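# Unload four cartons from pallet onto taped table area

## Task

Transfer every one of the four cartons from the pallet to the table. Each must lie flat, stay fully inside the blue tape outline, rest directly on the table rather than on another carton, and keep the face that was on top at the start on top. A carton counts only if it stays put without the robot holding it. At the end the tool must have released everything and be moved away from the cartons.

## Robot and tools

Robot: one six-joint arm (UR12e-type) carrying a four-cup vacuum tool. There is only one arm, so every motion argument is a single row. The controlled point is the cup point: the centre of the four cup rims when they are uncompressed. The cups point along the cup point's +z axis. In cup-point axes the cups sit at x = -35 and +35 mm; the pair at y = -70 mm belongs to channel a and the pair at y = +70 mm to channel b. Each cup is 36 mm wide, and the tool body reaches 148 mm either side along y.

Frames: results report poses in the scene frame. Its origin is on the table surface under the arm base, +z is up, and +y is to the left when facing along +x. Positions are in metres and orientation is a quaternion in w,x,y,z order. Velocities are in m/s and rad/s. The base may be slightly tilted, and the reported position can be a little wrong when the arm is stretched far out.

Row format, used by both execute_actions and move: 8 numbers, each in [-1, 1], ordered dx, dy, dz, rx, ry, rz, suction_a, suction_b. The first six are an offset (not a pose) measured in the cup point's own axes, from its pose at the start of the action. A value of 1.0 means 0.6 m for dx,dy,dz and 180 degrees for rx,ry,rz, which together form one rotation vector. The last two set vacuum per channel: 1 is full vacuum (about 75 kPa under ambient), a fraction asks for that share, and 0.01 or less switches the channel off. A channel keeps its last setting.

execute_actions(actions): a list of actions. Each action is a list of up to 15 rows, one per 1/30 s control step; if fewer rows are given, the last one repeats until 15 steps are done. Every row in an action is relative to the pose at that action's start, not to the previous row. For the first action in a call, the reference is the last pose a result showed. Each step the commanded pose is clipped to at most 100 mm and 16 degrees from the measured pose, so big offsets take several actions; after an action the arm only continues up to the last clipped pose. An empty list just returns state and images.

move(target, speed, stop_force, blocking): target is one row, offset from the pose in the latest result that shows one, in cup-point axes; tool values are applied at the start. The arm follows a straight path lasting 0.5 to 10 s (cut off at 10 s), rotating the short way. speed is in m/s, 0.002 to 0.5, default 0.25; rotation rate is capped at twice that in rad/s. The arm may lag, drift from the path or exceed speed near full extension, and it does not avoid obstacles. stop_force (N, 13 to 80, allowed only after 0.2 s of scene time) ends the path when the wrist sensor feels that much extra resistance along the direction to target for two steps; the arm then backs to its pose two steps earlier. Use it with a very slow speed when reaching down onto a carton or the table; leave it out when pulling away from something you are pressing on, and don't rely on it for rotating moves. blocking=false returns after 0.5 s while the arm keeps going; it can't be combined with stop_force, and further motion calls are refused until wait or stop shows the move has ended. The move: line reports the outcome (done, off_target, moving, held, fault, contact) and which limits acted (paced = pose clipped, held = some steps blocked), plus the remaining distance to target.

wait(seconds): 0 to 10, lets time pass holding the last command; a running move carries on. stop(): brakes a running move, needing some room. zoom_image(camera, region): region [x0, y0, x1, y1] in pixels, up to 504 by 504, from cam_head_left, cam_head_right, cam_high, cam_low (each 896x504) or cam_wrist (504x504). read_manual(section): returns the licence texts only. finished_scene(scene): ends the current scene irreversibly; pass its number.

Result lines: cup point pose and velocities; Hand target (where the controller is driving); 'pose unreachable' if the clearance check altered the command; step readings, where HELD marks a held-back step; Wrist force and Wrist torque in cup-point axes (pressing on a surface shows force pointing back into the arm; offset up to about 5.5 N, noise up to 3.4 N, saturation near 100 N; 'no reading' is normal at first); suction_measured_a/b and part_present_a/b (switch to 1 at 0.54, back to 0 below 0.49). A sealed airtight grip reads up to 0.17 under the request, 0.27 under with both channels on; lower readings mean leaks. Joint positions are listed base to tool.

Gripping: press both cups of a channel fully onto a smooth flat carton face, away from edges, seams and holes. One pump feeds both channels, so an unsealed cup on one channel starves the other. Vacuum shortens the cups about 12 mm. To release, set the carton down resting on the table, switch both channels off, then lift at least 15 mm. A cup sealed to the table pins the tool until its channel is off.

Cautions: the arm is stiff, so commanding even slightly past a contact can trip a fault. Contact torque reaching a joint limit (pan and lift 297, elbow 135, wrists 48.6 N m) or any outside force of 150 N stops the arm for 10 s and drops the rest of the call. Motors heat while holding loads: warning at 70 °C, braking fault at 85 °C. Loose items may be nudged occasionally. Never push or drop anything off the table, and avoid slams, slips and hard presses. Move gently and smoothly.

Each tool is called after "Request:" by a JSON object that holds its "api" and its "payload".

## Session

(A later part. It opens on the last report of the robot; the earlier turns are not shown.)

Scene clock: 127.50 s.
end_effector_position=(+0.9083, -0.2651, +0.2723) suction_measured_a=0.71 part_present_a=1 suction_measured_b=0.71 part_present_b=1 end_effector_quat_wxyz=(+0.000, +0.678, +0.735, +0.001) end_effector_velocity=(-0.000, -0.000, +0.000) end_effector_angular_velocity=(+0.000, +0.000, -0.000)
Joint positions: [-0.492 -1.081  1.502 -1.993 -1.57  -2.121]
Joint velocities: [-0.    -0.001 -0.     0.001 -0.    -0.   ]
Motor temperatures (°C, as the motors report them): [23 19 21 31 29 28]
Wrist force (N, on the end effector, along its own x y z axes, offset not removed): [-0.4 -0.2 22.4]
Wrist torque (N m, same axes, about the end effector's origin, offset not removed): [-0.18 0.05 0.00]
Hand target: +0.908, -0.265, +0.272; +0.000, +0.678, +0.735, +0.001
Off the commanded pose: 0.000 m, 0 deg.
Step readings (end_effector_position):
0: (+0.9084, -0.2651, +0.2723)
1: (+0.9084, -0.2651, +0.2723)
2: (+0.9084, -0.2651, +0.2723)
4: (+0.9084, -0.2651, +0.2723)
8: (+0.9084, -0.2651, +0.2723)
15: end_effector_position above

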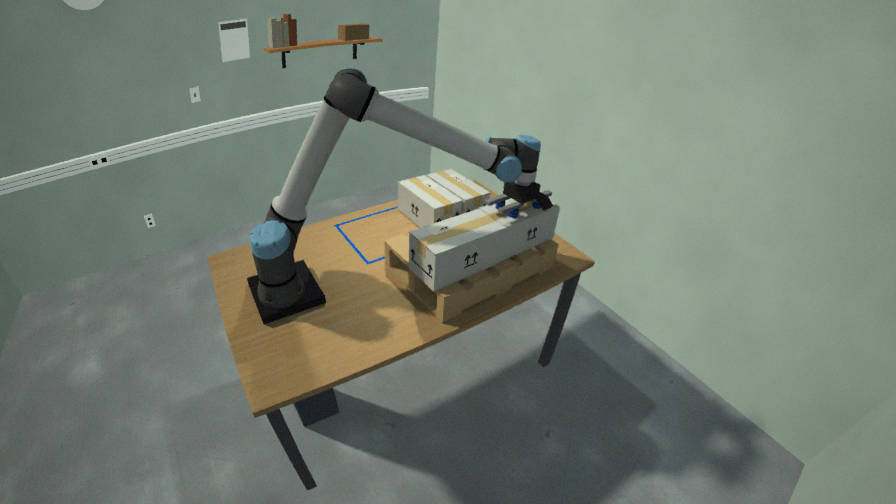

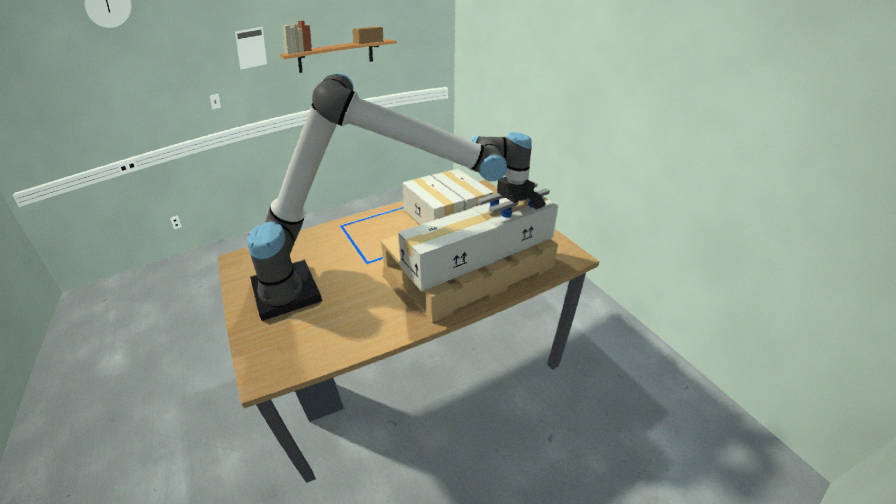

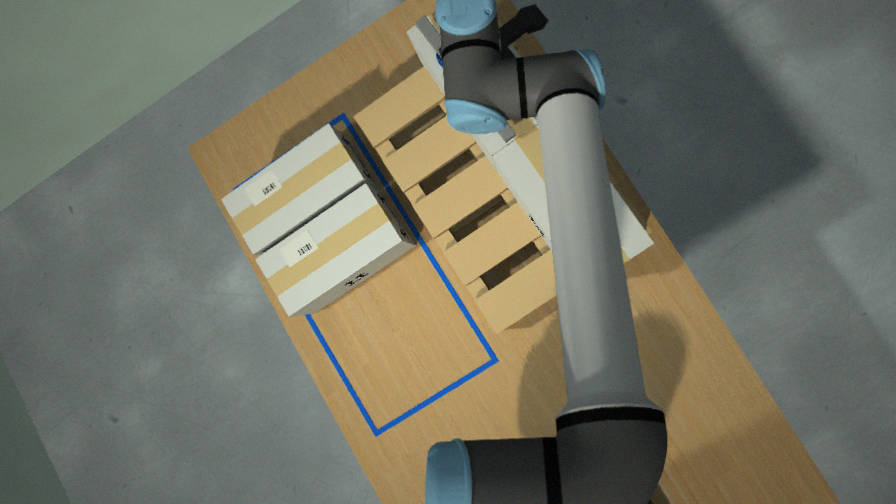

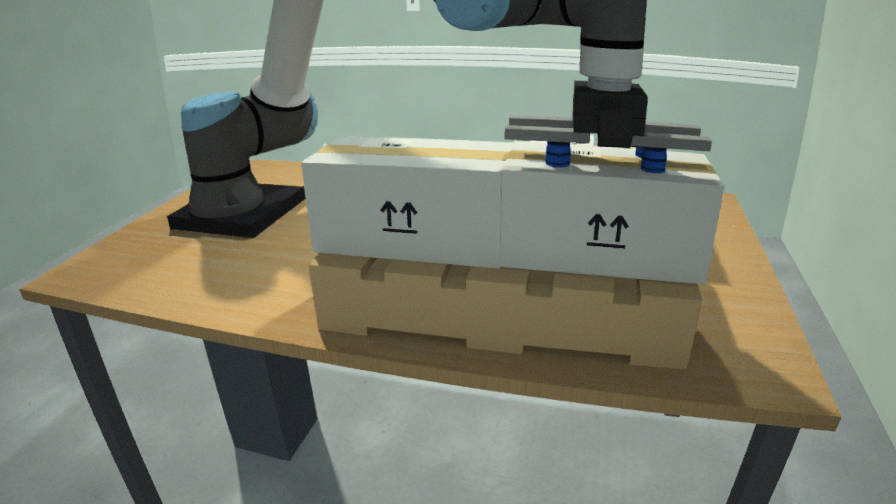

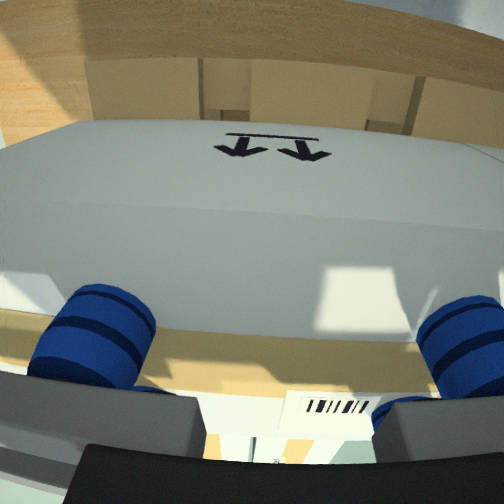

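Request:
{"api": "move", "payload": {"target": [0.02,0.015,-0.05,0,0,0,1,1], "speed": 0.15}}

Request:
{"api": "move", "payload": {"target": [0.31,0,-0.05,0,0,0,1,1], "speed": 0.4}}

Request:
{"api": "move", "payload": {"target": [0.518,-0.387,0,0,0,0.5035,1,1], "speed": 0.5}}

Request:
{"api": "move", "payload": {"target": [0,0,0.288,0,0,0,1,1], "speed": 0.25}}

Scene clock: 137.80 s.
end_effector_position=(+0.9162, -0.2526, +0.3019) suction_measured_a=0.76 part_present_a=1 suction_measured_b=0.76 part_present_b=1 end_effector_quat_wxyz=(+0.000, +0.678, +0.735, +0.001) end_effector_velocity=(+0.001, +0.002, +0.002) end_effector_angular_velocity=(+0.001, +0.000, +0.001)
Joint positions: [-0.477 -1.094  1.465 -1.943 -1.57  -2.105]
Joint velocities: [ 0.002 -0.001 -0.004  0.005  0.001  0.001]
Motor temperatures (°C, as the motors report them): [23 19 21 31 29 28]
Wrist force (N, on the end effector, along its own x y z axes, offset not removed): [-1.2 -3.8 22.6]
Wrist torque (N m, same axes, about the end effector's origin, offset not removed): [-0.73 0.17 0.05]
Hand target: +0.916, -0.252, +0.302; +0.000, +0.678, +0.735, +0.001
Off the commanded pose: 0.000 m, 0 deg.
move: done

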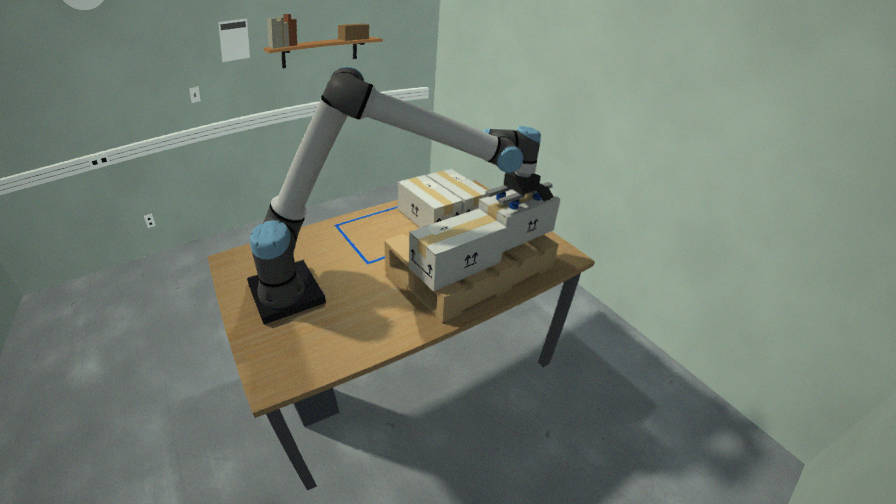

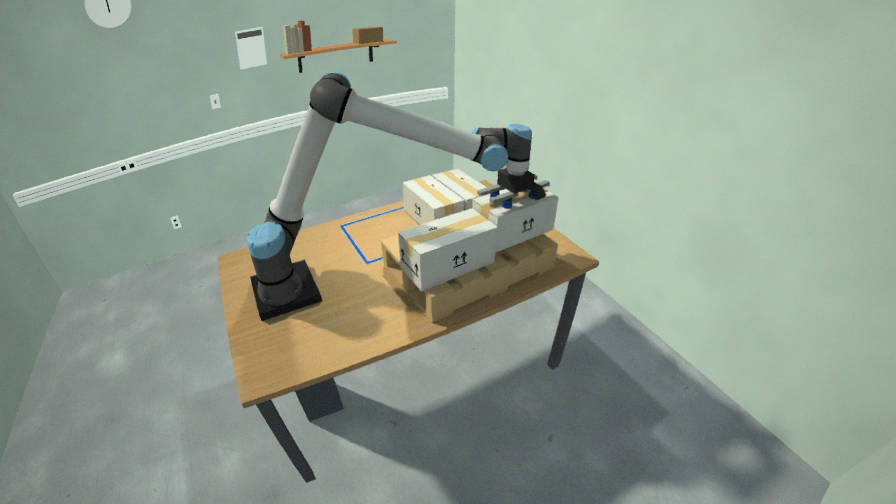

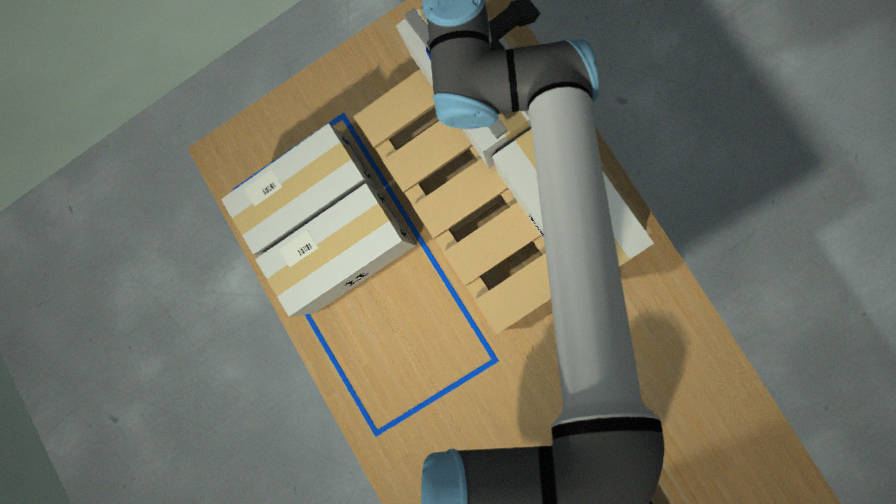

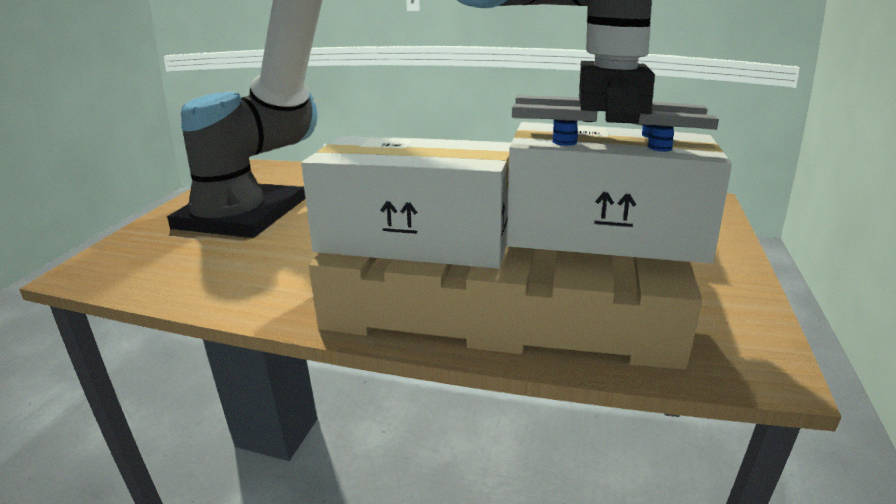

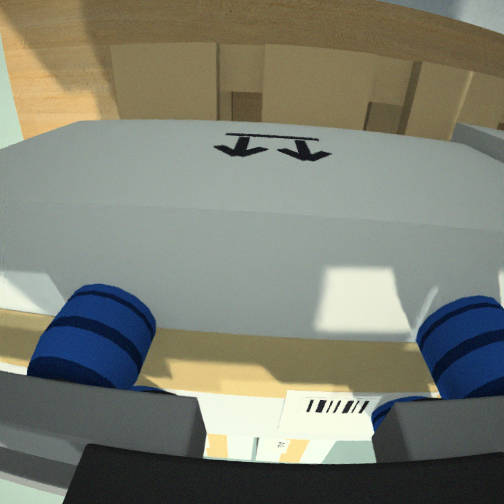

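Scene clock: 139.03 s.
end_effector_position=(+0.9011, -0.0677, +0.3320) suction_measured_a=0.76 part_present_a=1 suction_measured_b=0.76 part_present_b=1 end_effector_quat_wxyz=(+0.000, +0.678, +0.735, +0.001) end_effector_velocity=(-0.001, +0.003, -0.001) end_effector_angular_velocity=(+0.001, +0.002, -0.000)
Joint positions: [-0.292 -1.184  1.542 -1.93  -1.57  -1.92 ]
Joint velocities: [0.003 0.    0.002 0.001 0.001 0.003]
Motor temperatures (°C, as the motors report them): [23 19 21 31 29 28]
Wrist force (N, on the end effector, along its own x y z axes, offset not removed): [5.0 -2.3 20.6]
Wrist torque (N m, same axes, about the end effector's origin, offset not removed): [-0.56 -0.64 0.16]
Hand target: +0.901, -0.067, +0.332; +0.000, +0.678, +0.735, +0.001
Off the commanded pose: 0.000 m, 0 deg.
move: done

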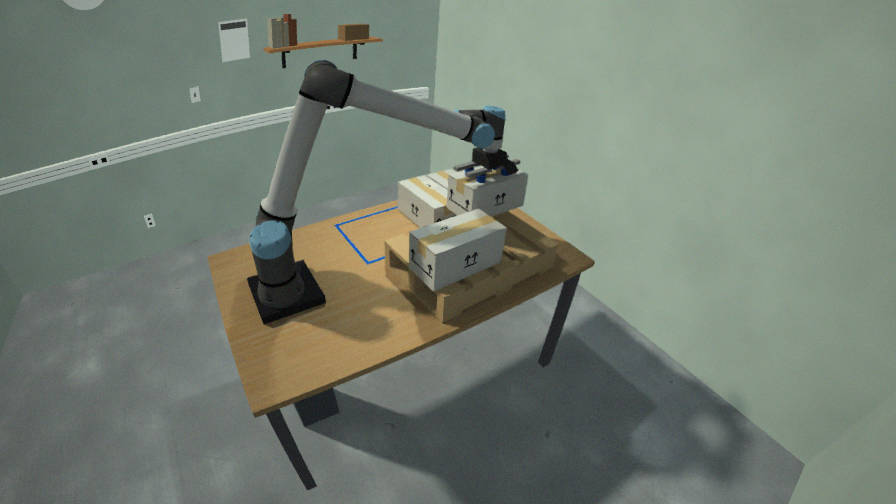

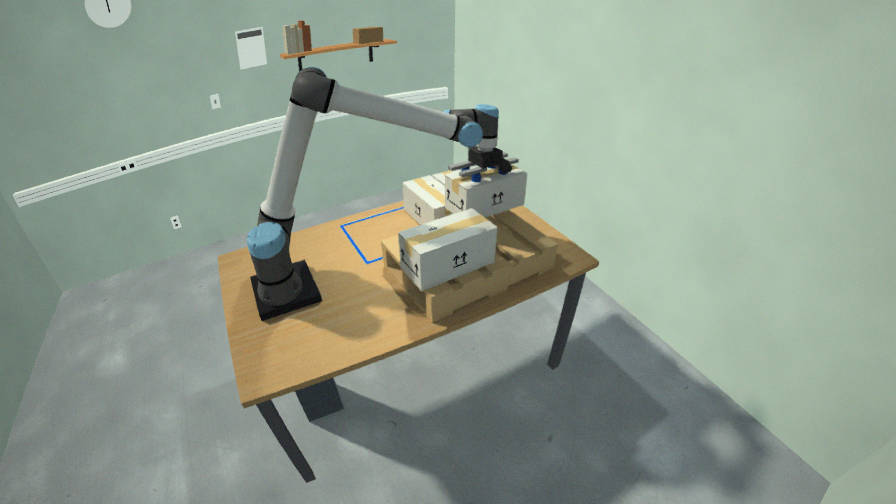

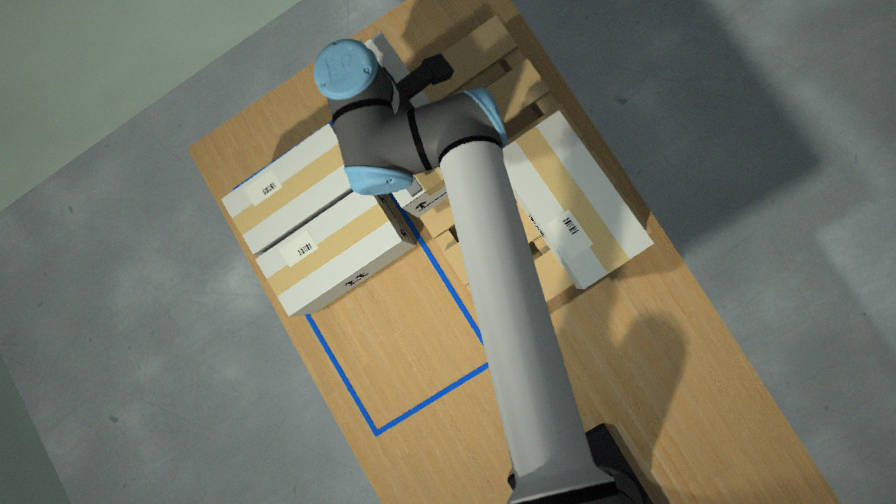

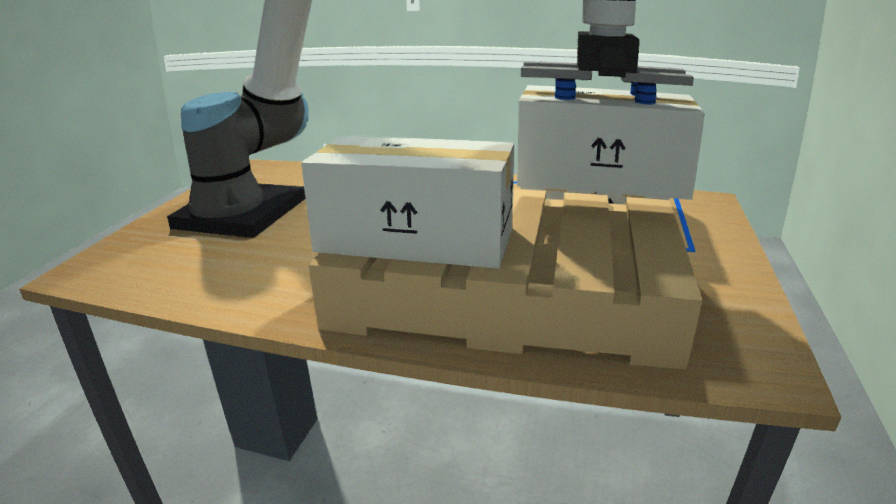

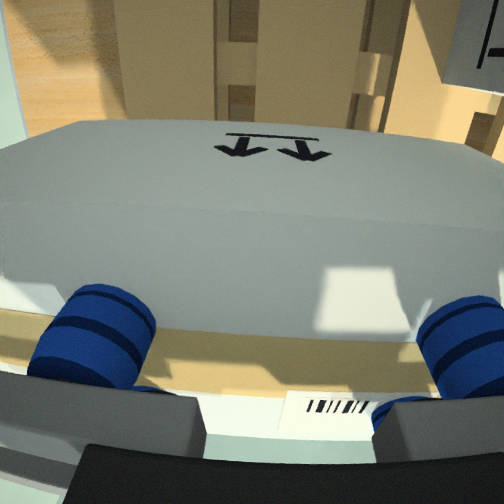

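Scene clock: 141.37 s.
end_effector_position=(+0.6447, +0.2230, +0.3318) suction_measured_a=0.76 part_present_a=1 suction_measured_b=0.76 part_present_b=1 end_effector_quat_wxyz=(-0.001, +0.999, +0.036, +0.001) end_effector_velocity=(-0.002, +0.002, +0.001) end_effector_angular_velocity=(-0.002, -0.001, -0.016)
Joint positions: [ 0.052 -1.533  1.977 -2.017 -1.57   0.003]
Joint velocities: [ 0.004 -0.002  0.001 -0.    -0.002  0.019]
Motor temperatures (°C, as the motors report them): [23 19 21 31 29 28]
Wrist force (N, on the end effector, along its own x y z axes, offset not removed): [0.0 -1.2 20.6]
Wrist torque (N m, same axes, about the end effector's origin, offset not removed): [-0.45 0.03 0.09]
Hand target: +0.645, +0.223, +0.332; -0.001, +0.999, +0.035, +0.001
Off the commanded pose: 0.000 m, 0 deg.
move: done

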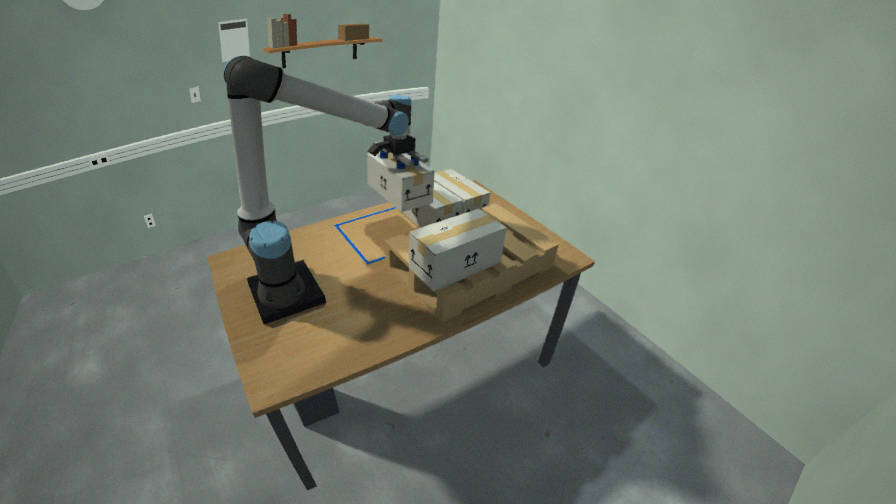

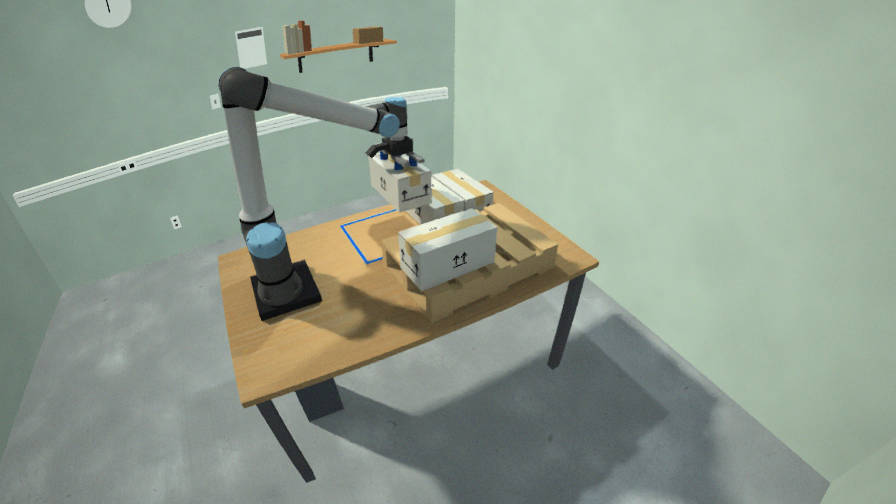

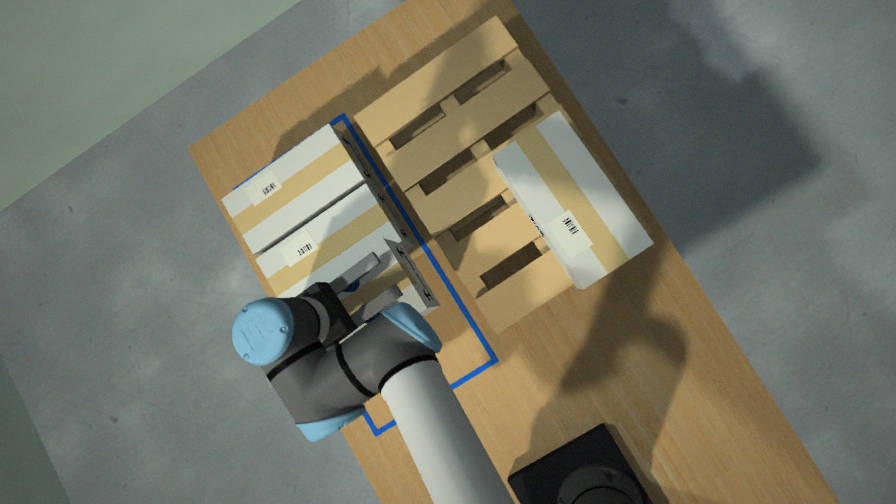

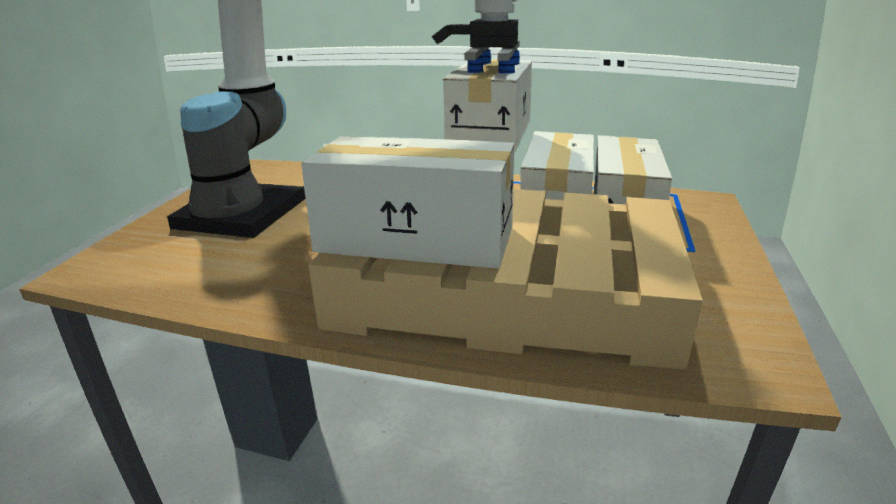

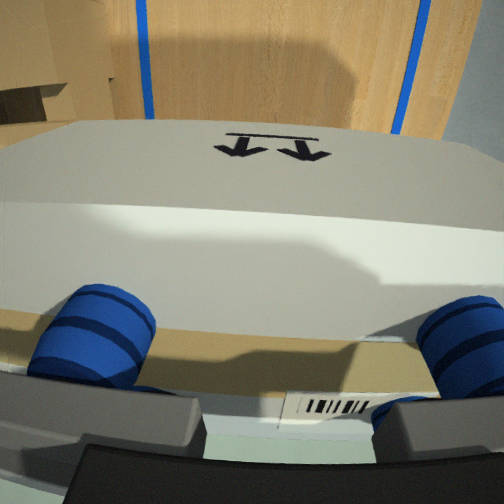

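Scene clock: 142.73 s.
end_effector_position=(+0.6448, +0.2231, +0.1595) suction_measured_a=0.76 part_present_a=1 suction_measured_b=0.76 part_present_b=1 end_effector_quat_wxyz=(-0.001, +0.999, +0.036, +0.001) end_effector_velocity=(+0.000, +0.000, -0.003) end_effector_angular_velocity=(+0.001, +0.000, -0.000)
Joint positions: [ 0.052 -1.349  2.133 -2.356 -1.57   0.003]
Joint velocities: [ 0.     0.005  0.002 -0.007  0.001  0.   ]
Motor temperatures (°C, as the motors report them): [23 19 21 31 29 28]
Wrist force (N, on the end effector, along its own x y z axes, offset not removed): [-2.4 0.9 22.3]
Wrist torque (N m, same axes, about the end effector's origin, offset not removed): [-0.05 0.35 0.18]
Hand target: +0.645, +0.223, +0.159; -0.001, +0.999, +0.036, +0.001
Off the commanded pose: 0.001 m, 0 deg.
move: done

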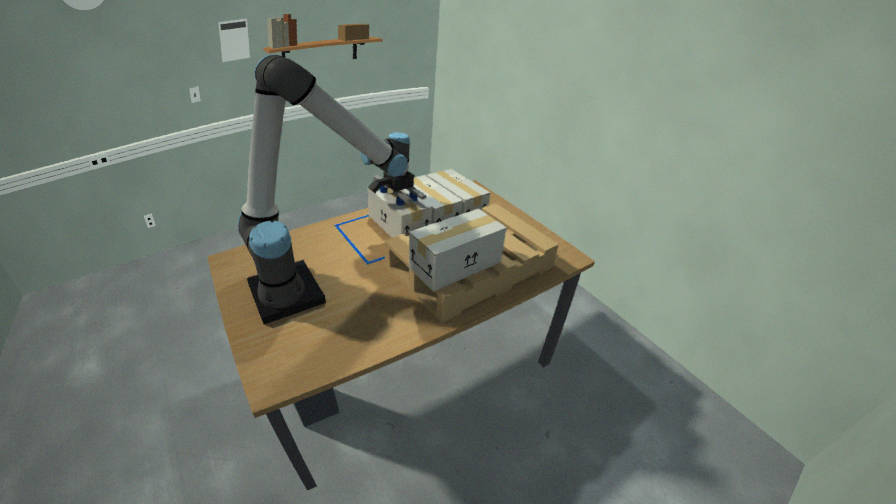

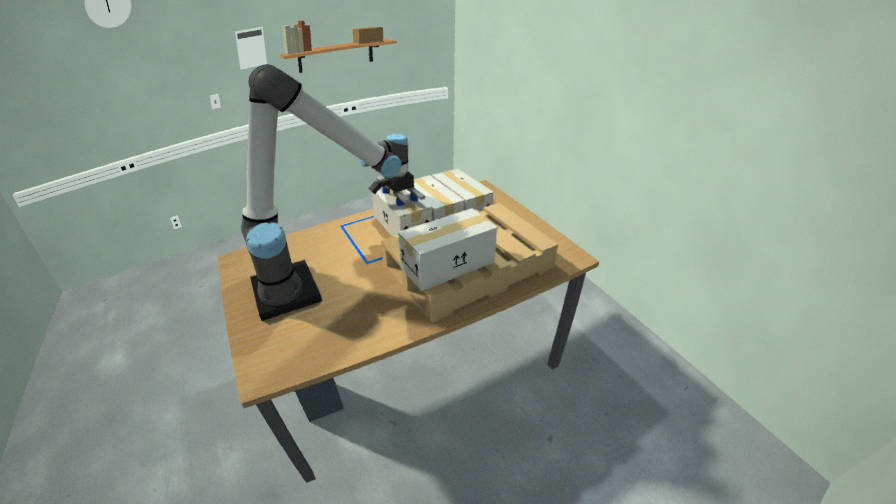

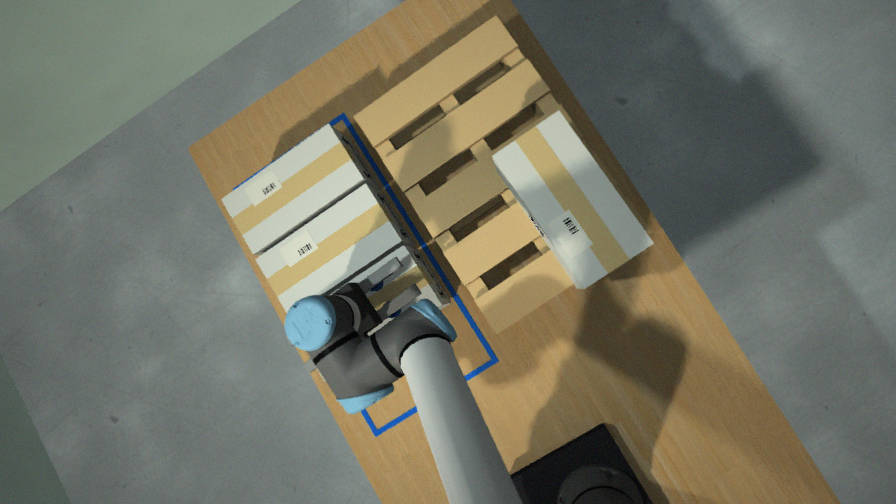

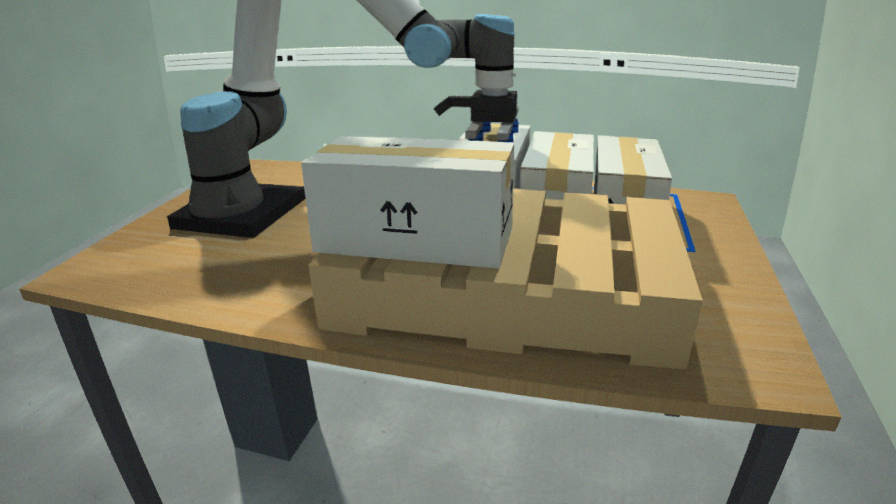

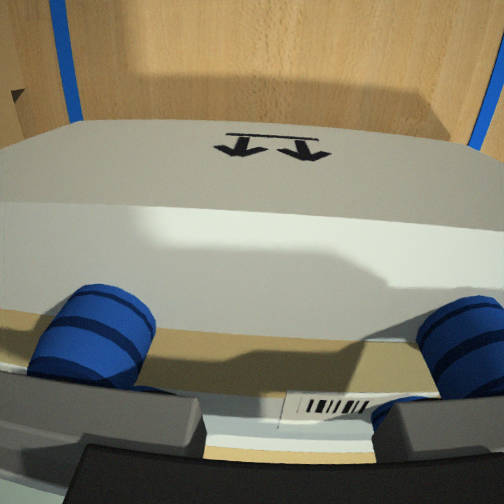

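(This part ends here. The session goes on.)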